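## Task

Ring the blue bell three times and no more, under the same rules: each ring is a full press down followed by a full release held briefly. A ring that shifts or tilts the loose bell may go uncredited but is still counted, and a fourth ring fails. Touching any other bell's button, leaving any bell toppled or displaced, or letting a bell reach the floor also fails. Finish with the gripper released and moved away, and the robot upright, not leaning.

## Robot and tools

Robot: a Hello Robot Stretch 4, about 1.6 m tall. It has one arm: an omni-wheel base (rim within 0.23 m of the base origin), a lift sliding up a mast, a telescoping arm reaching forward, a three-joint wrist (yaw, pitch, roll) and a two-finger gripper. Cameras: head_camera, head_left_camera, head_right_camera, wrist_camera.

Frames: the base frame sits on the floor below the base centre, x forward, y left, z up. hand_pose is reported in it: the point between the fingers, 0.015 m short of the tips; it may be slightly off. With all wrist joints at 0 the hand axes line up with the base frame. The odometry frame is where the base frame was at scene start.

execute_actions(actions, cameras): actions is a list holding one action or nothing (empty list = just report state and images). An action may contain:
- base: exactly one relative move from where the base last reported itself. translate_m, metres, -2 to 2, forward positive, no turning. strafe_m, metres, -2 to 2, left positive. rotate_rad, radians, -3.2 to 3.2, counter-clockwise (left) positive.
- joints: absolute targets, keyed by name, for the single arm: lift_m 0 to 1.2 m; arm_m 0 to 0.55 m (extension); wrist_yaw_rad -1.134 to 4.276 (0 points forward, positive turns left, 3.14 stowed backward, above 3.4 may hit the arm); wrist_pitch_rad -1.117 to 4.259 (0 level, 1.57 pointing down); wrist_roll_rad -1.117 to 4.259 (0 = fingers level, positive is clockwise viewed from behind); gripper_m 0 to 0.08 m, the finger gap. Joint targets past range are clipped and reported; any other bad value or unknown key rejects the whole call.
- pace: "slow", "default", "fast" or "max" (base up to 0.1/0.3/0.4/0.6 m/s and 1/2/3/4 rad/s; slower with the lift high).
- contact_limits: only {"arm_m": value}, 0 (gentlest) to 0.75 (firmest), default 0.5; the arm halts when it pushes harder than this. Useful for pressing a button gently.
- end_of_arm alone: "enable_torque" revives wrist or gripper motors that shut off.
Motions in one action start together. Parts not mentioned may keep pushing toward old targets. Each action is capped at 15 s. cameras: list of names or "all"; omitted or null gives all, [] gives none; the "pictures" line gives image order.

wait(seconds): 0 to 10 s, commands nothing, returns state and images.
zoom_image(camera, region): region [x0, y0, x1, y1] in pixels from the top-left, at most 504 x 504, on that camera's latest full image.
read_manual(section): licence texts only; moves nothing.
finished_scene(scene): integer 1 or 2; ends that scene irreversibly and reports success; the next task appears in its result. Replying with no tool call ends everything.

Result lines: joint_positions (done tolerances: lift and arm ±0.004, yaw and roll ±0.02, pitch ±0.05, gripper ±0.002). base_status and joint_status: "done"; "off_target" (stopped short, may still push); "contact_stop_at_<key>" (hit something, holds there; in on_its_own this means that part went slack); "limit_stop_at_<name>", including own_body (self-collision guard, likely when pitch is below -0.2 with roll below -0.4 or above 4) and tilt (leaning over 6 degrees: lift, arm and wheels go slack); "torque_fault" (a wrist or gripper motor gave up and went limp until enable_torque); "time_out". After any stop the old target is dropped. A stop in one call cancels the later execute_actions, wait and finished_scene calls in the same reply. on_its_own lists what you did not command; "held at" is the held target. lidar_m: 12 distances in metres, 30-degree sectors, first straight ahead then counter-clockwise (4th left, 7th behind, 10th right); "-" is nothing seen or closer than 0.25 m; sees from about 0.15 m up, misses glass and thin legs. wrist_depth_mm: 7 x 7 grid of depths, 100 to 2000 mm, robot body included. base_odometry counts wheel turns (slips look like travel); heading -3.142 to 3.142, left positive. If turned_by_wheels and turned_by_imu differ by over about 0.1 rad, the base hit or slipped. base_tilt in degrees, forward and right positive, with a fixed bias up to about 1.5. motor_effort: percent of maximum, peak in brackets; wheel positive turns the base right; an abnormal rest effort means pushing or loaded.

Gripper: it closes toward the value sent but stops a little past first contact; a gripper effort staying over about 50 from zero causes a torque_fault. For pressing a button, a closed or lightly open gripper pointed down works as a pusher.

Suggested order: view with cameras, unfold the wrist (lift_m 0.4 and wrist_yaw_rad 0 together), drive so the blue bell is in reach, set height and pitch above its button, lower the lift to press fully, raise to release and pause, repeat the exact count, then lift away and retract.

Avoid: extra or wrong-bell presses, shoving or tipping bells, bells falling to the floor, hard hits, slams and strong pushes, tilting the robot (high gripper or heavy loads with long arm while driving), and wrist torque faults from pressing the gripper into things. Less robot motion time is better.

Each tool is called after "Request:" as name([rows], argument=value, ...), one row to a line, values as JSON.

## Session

Request:
execute_actions(actions=[])

Scene clock: 0.00 s.
base_odometry: x=+0.000 y=+0.000 heading=+0.000 (m, m, rad; odometry frame)
turned_by_wheels: +0.000 (rad since the last result)
turned_by_imu: +0.000 (rad since the last result)
base_tilt: forward=+0.0 right=-0.1 (deg)
lidar_m: 1.97 1.91 1.89 2.18 2.26 2.24 2.20 1.87 1.85 2.15 1.67 1.67
base_status: not commanded
joint_positions: lift_m=+0.228 arm_m=-0.001 wrist_yaw_rad=+3.115 wrist_pitch_rad=+0.019 wrist_roll_rad=-0.013 gripper_m=+0.040
joint_status: not commanded
motor_effort: lift_m=+20 arm_m=+0 wrist_yaw_rad=-2 wrist_pitch_rad=-9 wrist_roll_rad=+3 gripper_m=+0 wheel_0=+0 wheel_1=+1 wheel_2=+0 (%)
hand_pose: x=-0.0408 y=+0.0930 z=+0.4023 quat_wxyz=(+0.013, -0.010, -0.006, +1.000) (m; base frame)
wrist_depth_mm: - 140 - - - - 1863 / - 118 154 - - - 1863 / - 122 163 - - - 1863 / 141 141 260 - - - 1808 / 228 1921 - - - - 1863 / 1281 1430 157 1499 161 1464 1464 / 976 - - 1078 - - 1060
pictures: head_camera, head_left_camera, head_right_camera, wrist_camera
Images, in order (width x height): head_camera 420x560, head_left_camera 420x672, head_right_camera 420x672, wrist_camera 616x392.

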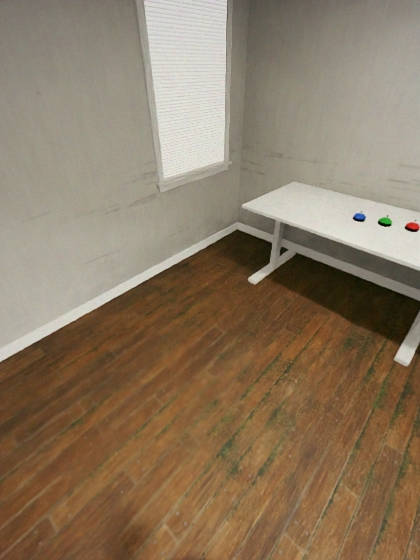

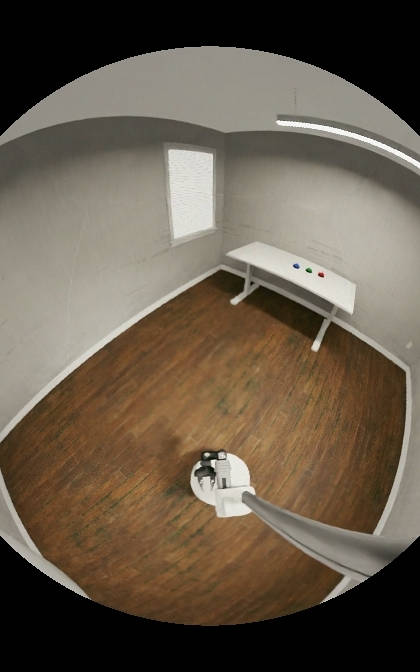

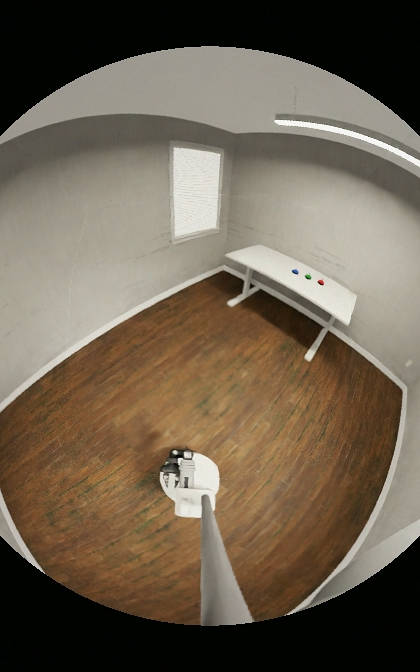

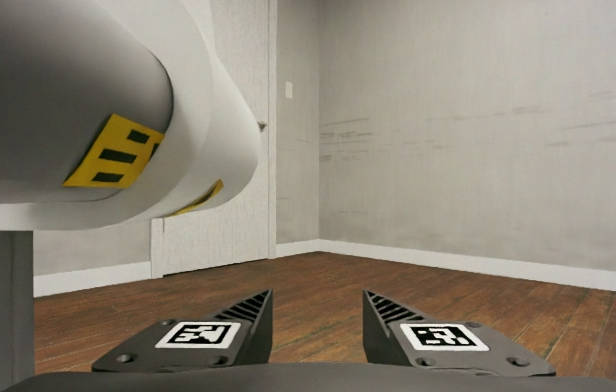

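Request:
execute_actions([
  {"base":{"rotate_rad":-0.44},"joints":{"lift_m":0.75,"wrist_yaw_rad":0,"gripper_m":0.06,"wrist_pitch_rad":0.3},"pace":"fast"},
], cameras=["head_camera"])

Request:
execute_actions([
  {"base":{"translate_m":1.15},"joints":{"lift_m":0.8},"pace":"fast"},
], cameras=["head_camera","wrist_camera"])

Scene clock: 3.77 s.
base_odometry: x=+0.000 y=+0.000 heading=-0.440 (m, m, rad; odometry frame)
turned_by_wheels: -0.440 (rad since the last result)
turned_by_imu: -0.438 (rad since the last result)
base_tilt: forward=+0.3 right=+0.0 (deg)
lidar_m: 1.70 2.09 1.91 1.89 2.33 2.26 2.27 2.06 1.86 1.86 2.25 1.68
base_status: done
joint_positions: lift_m=+0.750 arm_m=-0.001 wrist_yaw_rad=+0.001 wrist_pitch_rad=+0.303 wrist_roll_rad=-0.013 gripper_m=+0.060
joint_status: all done
motor_effort: lift_m=+24(26) arm_m=+0(0) wrist_yaw_rad=-3(10) wrist_pitch_rad=-9(9) wrist_roll_rad=+1(0) gripper_m=+2(0) wheel_0=+0(9) wheel_1=+1(11) wheel_2=+0(9) (%)
hand_pose: x=+0.3725 y=-0.0873 z=+0.8644 quat_wxyz=(+0.989, -0.006, +0.151, +0.001) (m; base frame)
wrist_depth_mm: 1863 - - - - 1808 1756 / 1808 - - - - 1863 1708 / 1863 - - - 1863 1863 1921 / 1921 - - - - - 1921 / 1921 - - - - - - / 1618 1618 154 1576 1576 1618 1618 / 1336 - 130 1366 144 - -
pictures: head_camera
Images, in order (width x height): head_camera 420x560.

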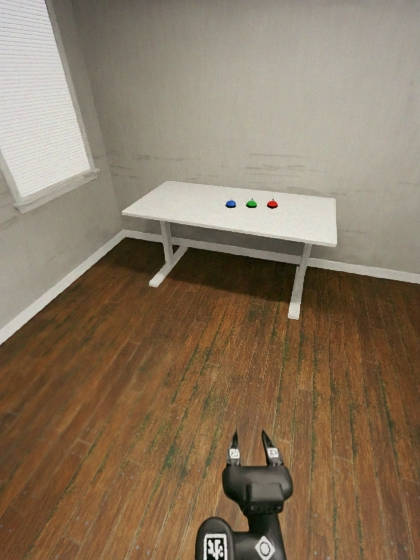

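Scene clock: 8.03 s.
base_odometry: x=+1.041 y=-0.489 heading=-0.440 (m, m, rad; odometry frame)
turned_by_wheels: +0.000 (rad since the last result)
turned_by_imu: -0.004 (rad since the last result)
base_tilt: forward=+0.2 right=-0.1 (deg)
lidar_m: 0.60 0.74 1.54 1.55 1.86 3.33 3.35 2.49 2.22 2.23 0.69 0.61
base_status: done
joint_positions: lift_m=+0.800 arm_m=-0.001 wrist_yaw_rad=+0.000 wrist_pitch_rad=+0.303 wrist_roll_rad=-0.013 gripper_m=+0.060
joint_status: all done
motor_effort: lift_m=+24(25) arm_m=+0(0) wrist_yaw_rad=-2(5) wrist_pitch_rad=-9(9) wrist_roll_rad=+2(2) gripper_m=+2(4) wheel_0=+1(7) wheel_1=+4(9) wheel_2=+0(10) (%)
hand_pose: x=+0.3725 y=-0.0874 z=+0.9144 quat_wxyz=(+0.989, -0.006, +0.151, +0.001) (m; base frame)
wrist_depth_mm: 1397 1336 1205 1118 1042 976 904 / 1464 1336 1255 1160 1078 1008 931 / 1499 1464 1308 1229 1138 1042 976 / 1464 960 960 976 991 976 991 / 668 661 661 668 661 654 661 / 1537 530 154 500 473 500 496 / 1430 - 130 445 144 - -
pictures: head_camera, wrist_camera
Images, in order (width x height): head_camera 420x560, wrist_camera 616x392.

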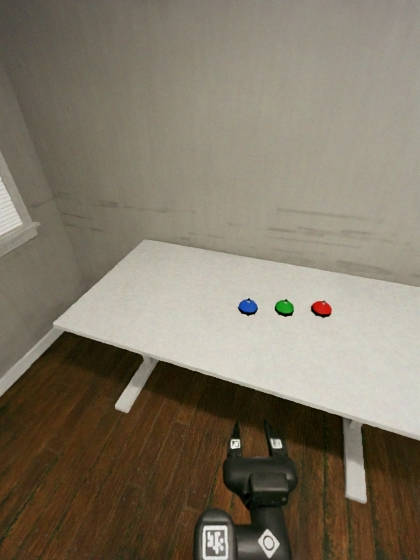

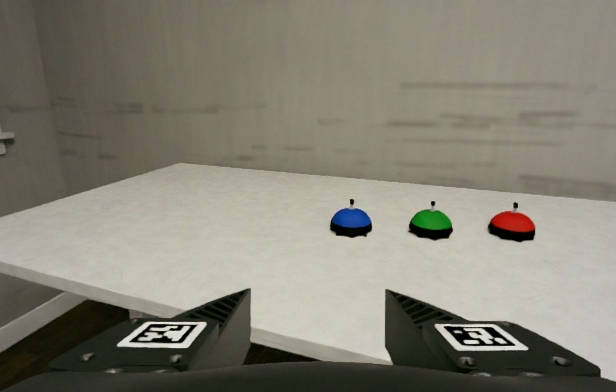

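Request:
execute_actions([
  {"base":{"strafe_m":-0.09},"joints":{"lift_m":0.70,"arm_m":0.1},"pace":"fast"},
], cameras=[])

Request:
execute_actions([
  {"base":{"translate_m":0.2},"joints":{"arm_m":0.24}},
], cameras=["head_camera","wrist_camera"])

Scene clock: 12.27 s.
base_odometry: x=+1.002 y=-0.571 heading=-0.440 (m, m, rad; odometry frame)
turned_by_wheels: +0.000 (rad since the last result)
turned_by_imu: -0.001 (rad since the last result)
base_tilt: forward=+0.1 right=-0.1 (deg)
lidar_m: 0.58 0.73 1.62 1.62 1.94 3.37 3.37 2.42 2.13 2.14 0.65 0.54
base_status: done
joint_positions: lift_m=+0.700 arm_m=+0.098 wrist_yaw_rad=+0.000 wrist_pitch_rad=+0.303 wrist_roll_rad=-0.013 gripper_m=+0.060
joint_status: all done
motor_effort: lift_m=+15(22) arm_m=+10(10) wrist_yaw_rad=-1(2) wrist_pitch_rad=-9(9) wrist_roll_rad=+2(2) gripper_m=+4(2) wheel_0=+0(12) wheel_1=-1(13) wheel_2=+0(0) (%)
hand_pose: x=+0.4722 y=-0.0874 z=+0.8151 quat_wxyz=(+0.989, -0.006, +0.151, +0.001) (m; base frame)
wrist_depth_mm: 1281 1182 1078 1008 917 854 809 / 1336 1255 1098 1042 960 904 842 / 1397 1229 1138 1060 991 917 878 / 647 647 647 597 597 591 634 / 436 433 436 436 436 436 430 / 1430 345 153 330 314 327 327 / 1308 - 130 287 144 - -
pictures: none
No camera images: the call's "cameras" was empty. Leave "cameras" out to get every camera's image.

Scene clock: 14.33 s.
base_odometry: x=+1.183 y=-0.656 heading=-0.439 (m, m, rad; odometry frame)
turned_by_wheels: +0.000 (rad since the last result)
turned_by_imu: -0.001 (rad since the last result)
base_tilt: forward=+0.4 right=+0.3 (deg)
lidar_m: 0.37 0.48 0.93 1.58 1.88 3.54 3.60 2.47 2.18 0.71 0.42 0.35
base_status: done
joint_positions: lift_m=+0.700 arm_m=+0.238 wrist_yaw_rad=+0.000 wrist_pitch_rad=+0.303 wrist_roll_rad=-0.013 gripper_m=+0.060
joint_status: all done
motor_effort: lift_m=+15(15) arm_m=+10(11) wrist_yaw_rad=-3(1) wrist_pitch_rad=-9(9) wrist_roll_rad=+0(1) gripper_m=+1(3) wheel_0=+1(7) wheel_1=+4(10) wheel_2=+0(9) (%)
hand_pose: x=+0.6122 y=-0.0874 z=+0.8151 quat_wxyz=(+0.989, -0.006, +0.151, +0.001) (m; base frame)
wrist_depth_mm: 891 831 750 699 640 597 574 / 931 866 788 715 676 627 591 / 976 891 820 750 699 654 615 / 640 640 640 634 634 654 621 / 433 436 433 433 436 430 430 / 327 327 154 278 312 271 309 / 272 - 129 278 144 - -
pictures: head_camera, wrist_camera
Images, in order (width x height): head_camera 420x560, wrist_camera 616x392.

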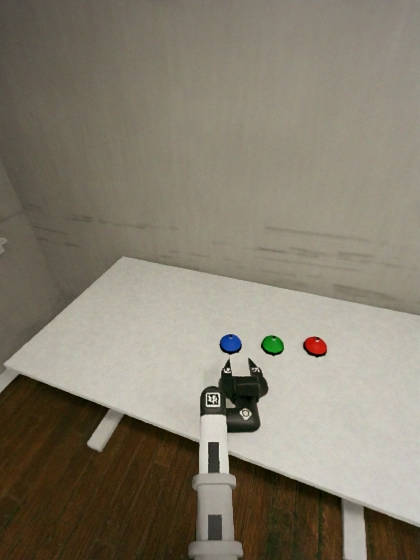

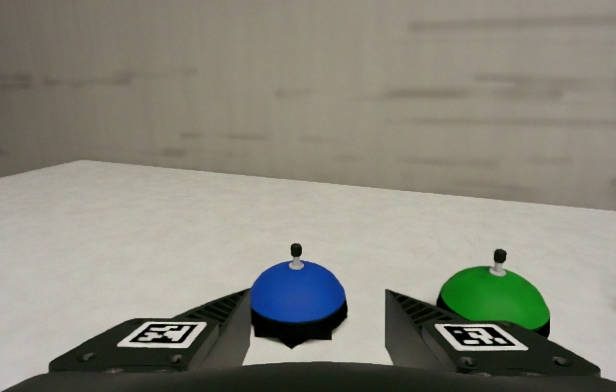

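Request:
execute_actions([
  {"base":{"strafe_m":0.016},"joints":{"arm_m":0.368,"lift_m":0.687}},
], cameras=["wrist_camera"])

Scene clock: 16.87 s.
base_odometry: x=+1.190 y=-0.641 heading=-0.439 (m, m, rad; odometry frame)
turned_by_wheels: +0.000 (rad since the last result)
turned_by_imu: +0.000 (rad since the last result)
base_tilt: forward=+0.3 right=+0.1 (deg)
lidar_m: 0.39 0.49 0.96 1.55 1.86 3.49 3.57 2.51 2.21 0.72 0.44 0.39
base_status: done
joint_positions: lift_m=+0.687 arm_m=+0.366 wrist_yaw_rad=+0.000 wrist_pitch_rad=+0.303 wrist_roll_rad=-0.013 gripper_m=+0.060
joint_status: all done
motor_effort: lift_m=+14(14) arm_m=+10(11) wrist_yaw_rad=-3(1) wrist_pitch_rad=-8(9) wrist_roll_rad=+0(1) gripper_m=+3(3) wheel_0=-2(8) wheel_1=+3(11) wheel_2=+0(1) (%)
hand_pose: x=+0.7402 y=-0.0874 z=+0.8022 quat_wxyz=(+0.989, -0.006, +0.151, +0.001) (m; base frame)
wrist_depth_mm: 750 683 640 585 539 504 480 / 788 715 654 609 564 525 496 / 854 759 691 634 585 544 508 / 603 603 597 591 597 559 525 / 404 404 404 407 402 404 402 / 303 304 153 304 293 303 303 / 253 - 129 230 144 - -
pictures: wrist_camera
Images, in order (width x height): wrist_camera 616x392.

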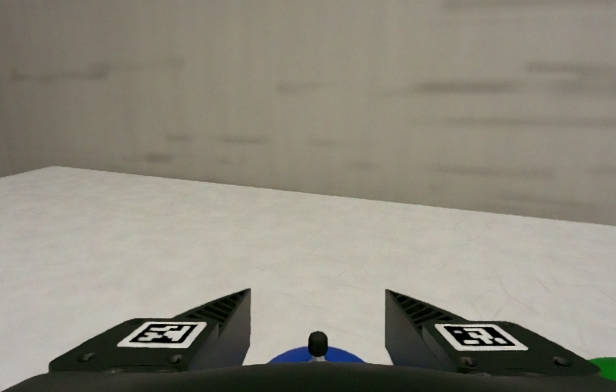

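Request:
execute_actions([
  {"joints":{"wrist_pitch_rad":0.15,"arm_m":0.388,"gripper_m":0}},
], cameras=[])

Request:
execute_actions([
  {"joints":{"lift_m":0.643},"pace":"slow"},
], cameras=["head_left_camera"])

Scene clock: 19.80 s.
base_odometry: x=+1.190 y=-0.641 heading=-0.439 (m, m, rad; odometry frame)
turned_by_wheels: +0.000 (rad since the last result)
turned_by_imu: -0.001 (rad since the last result)
base_tilt: forward=+0.1 right=+0.2 (deg)
lidar_m: 0.38 0.48 0.97 1.57 1.86 3.47 3.56 2.51 2.20 0.70 0.43 0.39
base_status: not commanded
joint_positions: lift_m=+0.687 arm_m=+0.386 wrist_yaw_rad=+0.000 wrist_pitch_rad=+0.153 wrist_roll_rad=-0.013 gripper_m=+0.000
joint_status: all done
motor_effort: lift_m=+14(14) arm_m=+10(10) wrist_yaw_rad=-2(1) wrist_pitch_rad=-11(13) wrist_roll_rad=+1(0) gripper_m=-2(0) wheel_0=-2(2) wheel_1=+3(3) wheel_2=+0(0) (%)
hand_pose: x=+0.7673 y=-0.0874 z=+0.8331 quat_wxyz=(+0.997, -0.006, +0.077, +0.001) (m; base frame)
wrist_depth_mm: 768 699 640 585 549 508 484 / 788 707 654 597 554 521 492 / 809 732 668 609 564 525 496 / 831 750 691 627 580 544 508 / 627 627 627 615 580 549 512 / 418 418 418 139 421 418 418 / 330 332 - - - 332 322
pictures: none
No camera images: the call's "cameras" was empty. Leave "cameras" out to get every camera's image.

Scene clock: 21.03 s.
base_odometry: x=+1.190 y=-0.641 heading=-0.439 (m, m, rad; odometry frame)
turned_by_wheels: +0.000 (rad since the last result)
turned_by_imu: +0.000 (rad since the last result)
base_tilt: forward=+0.1 right=+0.2 (deg)
lidar_m: 0.38 0.47 0.97 1.56 1.88 3.43 3.55 2.51 2.22 0.69 0.42 0.38
base_status: not commanded
joint_positions: lift_m=+0.644 arm_m=+0.386 wrist_yaw_rad=+0.000 wrist_pitch_rad=+0.146 wrist_roll_rad=-0.013 gripper_m=+0.000
joint_status: all done
motor_effort: lift_m=+10(14) arm_m=+10(10) wrist_yaw_rad=-2(1) wrist_pitch_rad=+12(12) wrist_roll_rad=+2(2) gripper_m=-2(3) wheel_0=-2(2) wheel_1=+3(3) wheel_2=+0(0) (%)
hand_pose: x=+0.7675 y=-0.0875 z=+0.7911 quat_wxyz=(+0.997, -0.006, +0.073, +0.000) (m; base frame)
wrist_depth_mm: 768 699 634 585 549 512 480 / 778 723 647 603 554 521 492 / 820 732 668 615 564 525 496 / 809 741 676 627 585 539 504 / 512 517 521 517 521 535 508 / 338 342 342 139 340 340 338 / 264 265 - - - 266 258
pictures: head_left_camera
Images, in order (width x height): head_left_camera 420x672.

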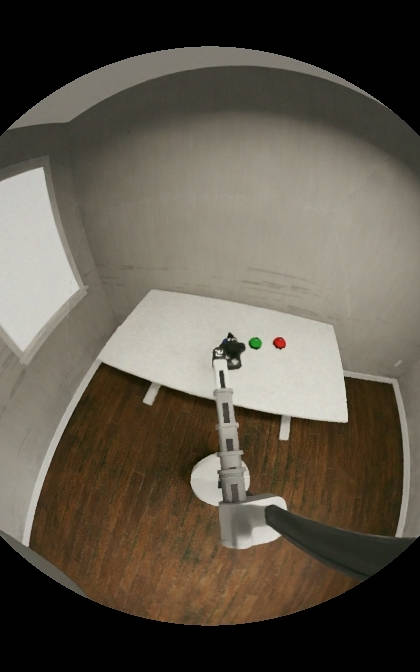

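Request:
execute_actions([
  {"joints":{"lift_m":0.637},"pace":"slow"},
], cameras=[])

Request:
execute_actions([
  {"joints":{"lift_m":0.67}},
], cameras=[])

Request:
wait(seconds=0.7)

Request:
execute_actions([
  {"joints":{"lift_m":0.637},"pace":"slow"},
], cameras=[])

Request:
execute_actions([
  {"joints":{"lift_m":0.67}},
], cameras=[])

Request:
wait(seconds=0.7)

Request:
execute_actions([
  {"joints":{"lift_m":0.637},"pace":"slow"},
], cameras=[])

Request:
execute_actions([
  {"joints":{"lift_m":0.71}},
], cameras=[])

Request:
execute_actions([
  {"joints":{"arm_m":0.0},"pace":"fast"},
], cameras=["head_camera"])

Scene clock: 26.27 s.
base_odometry: x=+1.190 y=-0.641 heading=-0.439 (m, m, rad; odometry frame)
turned_by_wheels: +0.000 (rad since the last result)
turned_by_imu: -0.001 (rad since the last result)
base_tilt: forward=+0.2 right=+0.0 (deg)
lidar_m: 0.38 0.49 0.96 1.54 1.88 3.46 3.55 2.50 2.20 0.70 0.44 0.38
base_status: not commanded
joint_positions: lift_m=+0.638 arm_m=+0.386 wrist_yaw_rad=-0.001 wrist_pitch_rad=+0.137 wrist_roll_rad=-0.013 gripper_m=+0.000
joint_status: all done
on_its_own: wrist_pitch_rad is at rest, and its effort (+37) is outside its rest range (-23 to +23)
motor_effort: lift_m=+7(10) arm_m=+10(10) wrist_yaw_rad=+2(1) wrist_pitch_rad=+37(37) wrist_roll_rad=+0(2) gripper_m=-3(2) wheel_0=-2(2) wheel_1=+3(3) wheel_2=+0(0) (%)
hand_pose: x=+0.7677 y=-0.0877 z=+0.7871 quat_wxyz=(+0.998, -0.006, +0.069, +0.000) (m; base frame)
wrist_depth_mm: 768 699 640 585 549 517 480 / 788 723 654 609 564 525 492 / 809 732 668 615 564 530 500 / 842 741 676 634 574 539 504 / 530 530 535 535 539 530 512 / 342 342 347 139 347 347 345 / 265 267 - - - 270 262
pictures: none
No camera images: the call's "cameras" was empty. Leave "cameras" out to get every camera's image.

Scene clock: 27.20 s.
base_odometry: x=+1.190 y=-0.641 heading=-0.439 (m, m, rad; odometry frame)
turned_by_wheels: +0.000 (rad since the last result)
turned_by_imu: +0.000 (rad since the last result)
base_tilt: forward=+0.2 right=-0.1 (deg)
lidar_m: 0.39 0.50 0.96 1.56 1.88 3.46 3.58 2.48 2.21 0.72 0.43 0.39
base_status: not commanded
joint_positions: lift_m=+0.670 arm_m=+0.386 wrist_yaw_rad=-0.001 wrist_pitch_rad=+0.153 wrist_roll_rad=-0.013 gripper_m=+0.000
joint_status: all done
motor_effort: lift_m=+24(24) arm_m=+10(10) wrist_yaw_rad=-1(2) wrist_pitch_rad=-8(36) wrist_roll_rad=-2(2) gripper_m=-1(2) wheel_0=-2(2) wheel_1=+3(3) wheel_2=+0(0) (%)
hand_pose: x=+0.7673 y=-0.0875 z=+0.8155 quat_wxyz=(+0.997, -0.006, +0.076, +0.000) (m; base frame)
wrist_depth_mm: 759 699 647 591 544 508 477 / 788 707 647 603 554 521 492 / 820 732 668 621 569 525 496 / 820 741 676 634 574 544 508 / 569 564 569 569 574 544 512 / 379 379 382 139 382 379 377 / 298 300 - - - 301 297
pictures: none
No camera images: the call's "cameras" was empty. Leave "cameras" out to get every camera's image.

Scene clock: 27.90 s.
base_odometry: x=+1.190 y=-0.641 heading=-0.439 (m, m, rad; odometry frame)
turned_by_wheels: +0.000 (rad since the last result)
turned_by_imu: +0.000 (rad since the last result)
base_tilt: forward=+0.2 right=+0.0 (deg)
lidar_m: 0.38 0.47 0.98 1.56 1.87 3.46 3.57 2.44 2.19 0.70 0.44 0.36
base_status: not commanded
joint_positions: lift_m=+0.670 arm_m=+0.386 wrist_yaw_rad=-0.001 wrist_pitch_rad=+0.153 wrist_roll_rad=-0.013 gripper_m=+0.000
joint_status: all done
motor_effort: lift_m=+24(24) arm_m=+10(10) wrist_yaw_rad=-1(2) wrist_pitch_rad=-8(36) wrist_roll_rad=+0(2) gripper_m=-3(2) wheel_0=-2(2) wheel_1=+3(3) wheel_2=+0(0) (%)
hand_pose: x=+0.7673 y=-0.0875 z=+0.8155 quat_wxyz=(+0.997, -0.006, +0.076, +0.000) (m; base frame)
wrist_depth_mm: 759 699 634 591 544 508 480 / 788 707 661 603 559 521 492 / 798 732 668 615 569 530 496 / 831 759 683 627 580 539 504 / 564 569 569 569 574 544 517 / 377 377 384 139 382 379 375 / 300 301 - - - 301 298
wait: 0.70 s; at rest by 0.27 s
pictures: head_camera, head_left_camera, head_right_camera, wrist_camera
Images, in order (width x height): head_camera 420x560, head_left_camera 420x672, head_right_camera 420x672, wrist_camera 616x392.

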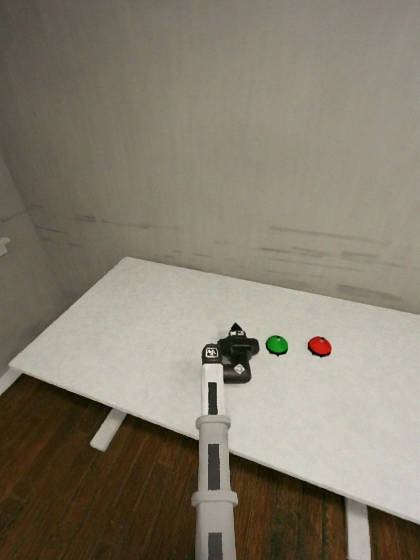

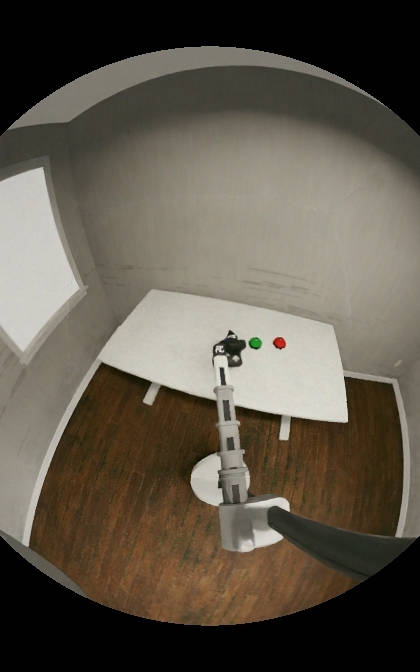

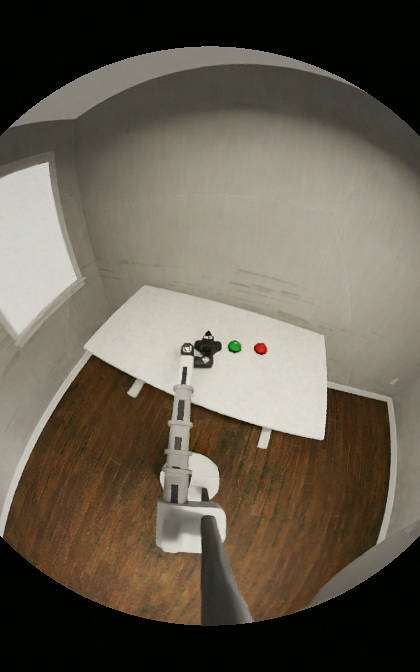

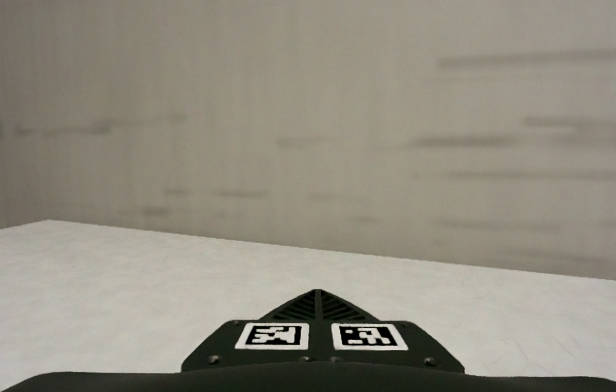

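Scene clock: 29.00 s.
base_odometry: x=+1.190 y=-0.641 heading=-0.439 (m, m, rad; odometry frame)
turned_by_wheels: +0.000 (rad since the last result)
turned_by_imu: +0.000 (rad since the last result)
base_tilt: forward=+0.3 right=+0.2 (deg)
lidar_m: 0.40 0.52 0.98 1.55 1.87 3.47 3.55 2.49 2.22 0.68 0.43 0.36
base_status: not commanded
joint_positions: lift_m=+0.638 arm_m=+0.386 wrist_yaw_rad=-0.002 wrist_pitch_rad=+0.137 wrist_roll_rad=-0.013 gripper_m=+0.000
joint_status: all done
on_its_own: wrist_pitch_rad is at rest, and its effort (+37) is outside its rest range (-23 to +23)
motor_effort: lift_m=+7(23) arm_m=+10(10) wrist_yaw_rad=+2(2) wrist_pitch_rad=+37(37) wrist_roll_rad=+1(0) gripper_m=-1(2) wheel_0=-2(2) wheel_1=+3(3) wheel_2=+0(0) (%)
hand_pose: x=+0.7677 y=-0.0878 z=+0.7872 quat_wxyz=(+0.998, -0.006, +0.069, +0.000) (m; base frame)
wrist_depth_mm: 768 699 640 591 549 512 484 / 788 723 654 603 564 521 492 / 809 732 668 615 574 525 500 / 831 741 683 627 580 539 508 / 525 535 530 535 539 530 512 / 342 343 345 139 345 345 345 / 266 268 - - - 270 262
pictures: none
No camera images: the call's "cameras" was empty. Leave "cameras" out to get every camera's image.

Scene clock: 29.93 s.
base_odometry: x=+1.190 y=-0.641 heading=-0.439 (m, m, rad; odometry frame)
turned_by_wheels: +0.000 (rad since the last result)
turned_by_imu: +0.000 (rad since the last result)
base_tilt: forward=+0.3 right=+0.1 (deg)
lidar_m: 0.39 0.49 0.96 1.55 1.87 3.50 3.56 2.48 2.19 0.68 0.43 0.37
base_status: not commanded
joint_positions: lift_m=+0.670 arm_m=+0.386 wrist_yaw_rad=-0.001 wrist_pitch_rad=+0.153 wrist_roll_rad=-0.013 gripper_m=+0.000
joint_status: all done
motor_effort: lift_m=+24(24) arm_m=+10(10) wrist_yaw_rad=-1(3) wrist_pitch_rad=-8(37) wrist_roll_rad=+1(1) gripper_m=-2(1) wheel_0=-2(2) wheel_1=+3(3) wheel_2=+0(0) (%)
hand_pose: x=+0.7673 y=-0.0875 z=+0.8155 quat_wxyz=(+0.997, -0.006, +0.076, +0.000) (m; base frame)
wrist_depth_mm: 759 691 627 591 544 512 477 / 788 715 654 603 559 517 488 / 798 732 661 615 569 530 496 / 842 750 683 627 585 544 508 / 574 569 569 574 574 549 512 / 379 382 382 139 382 379 377 / 298 300 - - - 300 298
pictures: none
No camera images: the call's "cameras" was empty. Leave "cameras" out to get every camera's image.

Scene clock: 30.63 s.
base_odometry: x=+1.190 y=-0.641 heading=-0.439 (m, m, rad; odometry frame)
turned_by_wheels: +0.000 (rad since the last result)
turned_by_imu: +0.000 (rad since the last result)
base_tilt: forward=+0.1 right=+0.2 (deg)
lidar_m: 0.40 0.51 0.97 1.55 1.85 3.48 3.54 2.48 2.20 0.69 0.43 0.38
base_status: not commanded
joint_positions: lift_m=+0.670 arm_m=+0.386 wrist_yaw_rad=-0.001 wrist_pitch_rad=+0.153 wrist_roll_rad=-0.013 gripper_m=+0.000
joint_status: all done
motor_effort: lift_m=+24(24) arm_m=+10(10) wrist_yaw_rad=+0(3) wrist_pitch_rad=-8(37) wrist_roll_rad=+0(1) gripper_m=-3(1) wheel_0=-2(2) wheel_1=+3(3) wheel_2=+0(0) (%)
hand_pose: x=+0.7673 y=-0.0875 z=+0.8155 quat_wxyz=(+0.997, -0.006, +0.076, +0.000) (m; base frame)
wrist_depth_mm: 759 699 640 585 544 512 484 / 788 707 654 597 554 521 492 / 809 723 668 615 569 525 500 / 820 750 676 627 580 539 508 / 564 564 574 574 574 544 512 / 382 379 382 139 382 382 377 / 298 300 - - - 298 298
wait: 0.70 s; at rest by 0.27 s
pictures: head_camera, head_left_camera, head_right_camera, wrist_camera
Images, in order (width x height): head_camera 420x560, head_left_camera 420x672, head_right_camera 420x672, wrist_camera 616x392.

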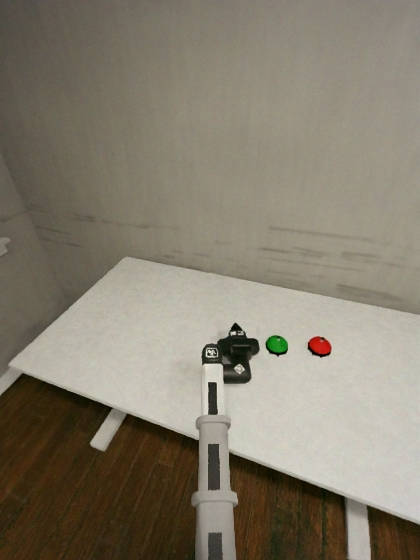

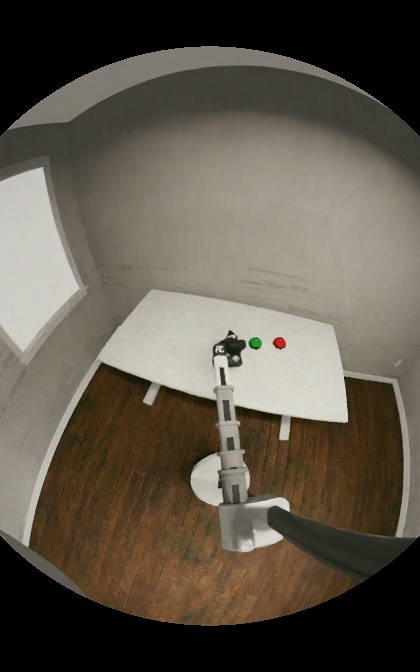

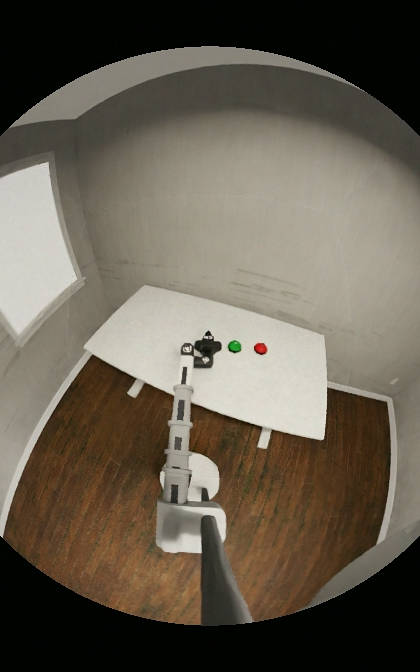

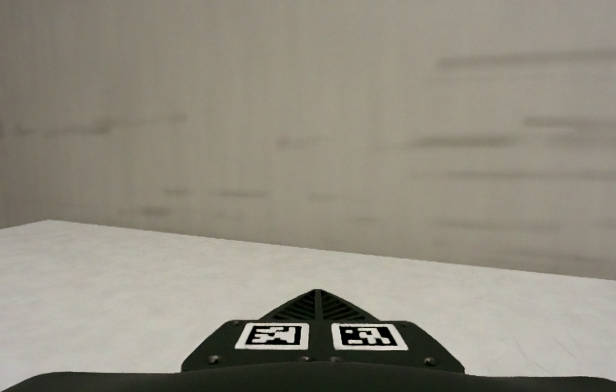

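Scene clock: 31.73 s.
base_odometry: x=+1.190 y=-0.641 heading=-0.439 (m, m, rad; odometry frame)
turned_by_wheels: +0.000 (rad since the last result)
turned_by_imu: +0.000 (rad since the last result)
base_tilt: forward=+0.1 right=+0.0 (deg)
lidar_m: 0.39 0.49 0.96 1.55 1.88 3.48 3.57 2.48 2.20 0.70 0.45 0.39
base_status: not commanded
joint_positions: lift_m=+0.638 arm_m=+0.386 wrist_yaw_rad=-0.002 wrist_pitch_rad=+0.137 wrist_roll_rad=-0.013 gripper_m=+0.000
joint_status: all done
on_its_own: wrist_pitch_rad is at rest, and its effort (+37) is outside its rest range (-23 to +23)
motor_effort: lift_m=+7(24) arm_m=+10(10) wrist_yaw_rad=+2(2) wrist_pitch_rad=+37(37) wrist_roll_rad=-1(0) gripper_m=-1(2) wheel_0=-2(2) wheel_1=+3(3) wheel_2=+0(0) (%)
hand_pose: x=+0.7677 y=-0.0878 z=+0.7872 quat_wxyz=(+0.998, -0.006, +0.069, +0.000) (m; base frame)
wrist_depth_mm: 768 699 647 597 549 517 484 / 788 715 647 609 564 521 488 / 798 723 668 615 574 535 500 / 831 750 683 621 580 535 508 / 530 530 535 535 535 530 512 / 340 345 343 139 347 345 345 / 268 267 - - - 268 262
pictures: none
No camera images: the call's "cameras" was empty. Leave "cameras" out to get every camera's image.

Scene clock: 33.00 s.
base_odometry: x=+1.190 y=-0.641 heading=-0.439 (m, m, rad; odometry frame)
turned_by_wheels: +0.000 (rad since the last result)
turned_by_imu: +0.000 (rad since the last result)
base_tilt: forward=+0.2 right=+0.2 (deg)
lidar_m: 0.40 0.47 0.97 1.56 1.88 3.48 3.57 2.50 2.20 0.70 0.44 0.39
base_status: not commanded
joint_positions: lift_m=+0.710 arm_m=+0.386 wrist_yaw_rad=-0.001 wrist_pitch_rad=+0.153 wrist_roll_rad=-0.013 gripper_m=+0.000
joint_status: all done
motor_effort: lift_m=+24(25) arm_m=+10(10) wrist_yaw_rad=+0(2) wrist_pitch_rad=-8(36) wrist_roll_rad=+1(0) gripper_m=-2(2) wheel_0=-2(2) wheel_1=+3(3) wheel_2=+0(0) (%)
hand_pose: x=+0.7673 y=-0.0875 z=+0.8555 quat_wxyz=(+0.997, -0.006, +0.076, +0.000) (m; base frame)
wrist_depth_mm: 759 691 640 591 544 512 480 / 778 715 647 597 559 521 488 / 809 723 668 615 564 525 496 / 820 750 691 627 580 544 508 / 707 699 676 634 591 554 517 / 469 473 473 139 473 469 469 / 368 373 - - - 368 362
pictures: none
No camera images: the call's "cameras" was empty. Leave "cameras" out to get every camera's image.

Scene clock: 34.90 s.
base_odometry: x=+1.190 y=-0.641 heading=-0.439 (m, m, rad; odometry frame)
turned_by_wheels: +0.000 (rad since the last result)
turned_by_imu: +0.000 (rad since the last result)
base_tilt: forward=+0.1 right=+0.0 (deg)
lidar_m: 0.40 0.46 0.97 1.56 1.88 3.46 3.59 2.49 2.22 0.67 0.45 0.39
base_status: not commanded
joint_positions: lift_m=+0.710 arm_m=+0.002 wrist_yaw_rad=+0.000 wrist_pitch_rad=+0.153 wrist_roll_rad=-0.013 gripper_m=+0.000
joint_status: all done
motor_effort: lift_m=+24(24) arm_m=-10(11) wrist_yaw_rad=-1(0) wrist_pitch_rad=-9(10) wrist_roll_rad=+2(1) gripper_m=-4(2) wheel_0=-2(2) wheel_1=+3(3) wheel_2=+0(0) (%)
hand_pose: x=+0.3828 y=-0.0875 z=+0.8554 quat_wxyz=(+0.997, -0.006, +0.076, +0.000) (m; base frame)
wrist_depth_mm: 1229 1118 1025 960 878 820 778 / 1255 1138 1060 960 891 831 788 / 1308 1205 1060 991 917 842 798 / 1336 1160 1078 1025 931 854 809 / 707 707 707 715 715 715 707 / 469 473 477 139 473 477 469 / 373 373 - - - 375 364
pictures: head_camera
Images, in order (width x height): head_camera 420x560.

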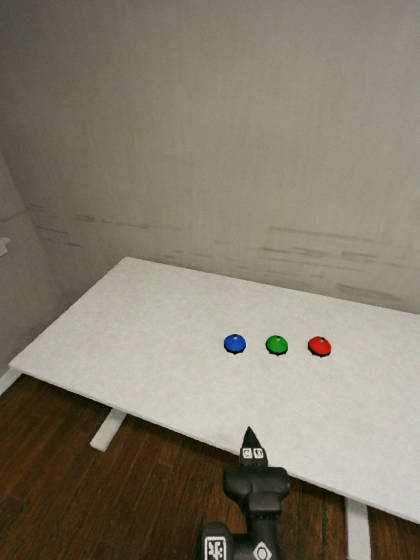

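Request:
finished_scene(scene=2)

The scene is finished: the task was done.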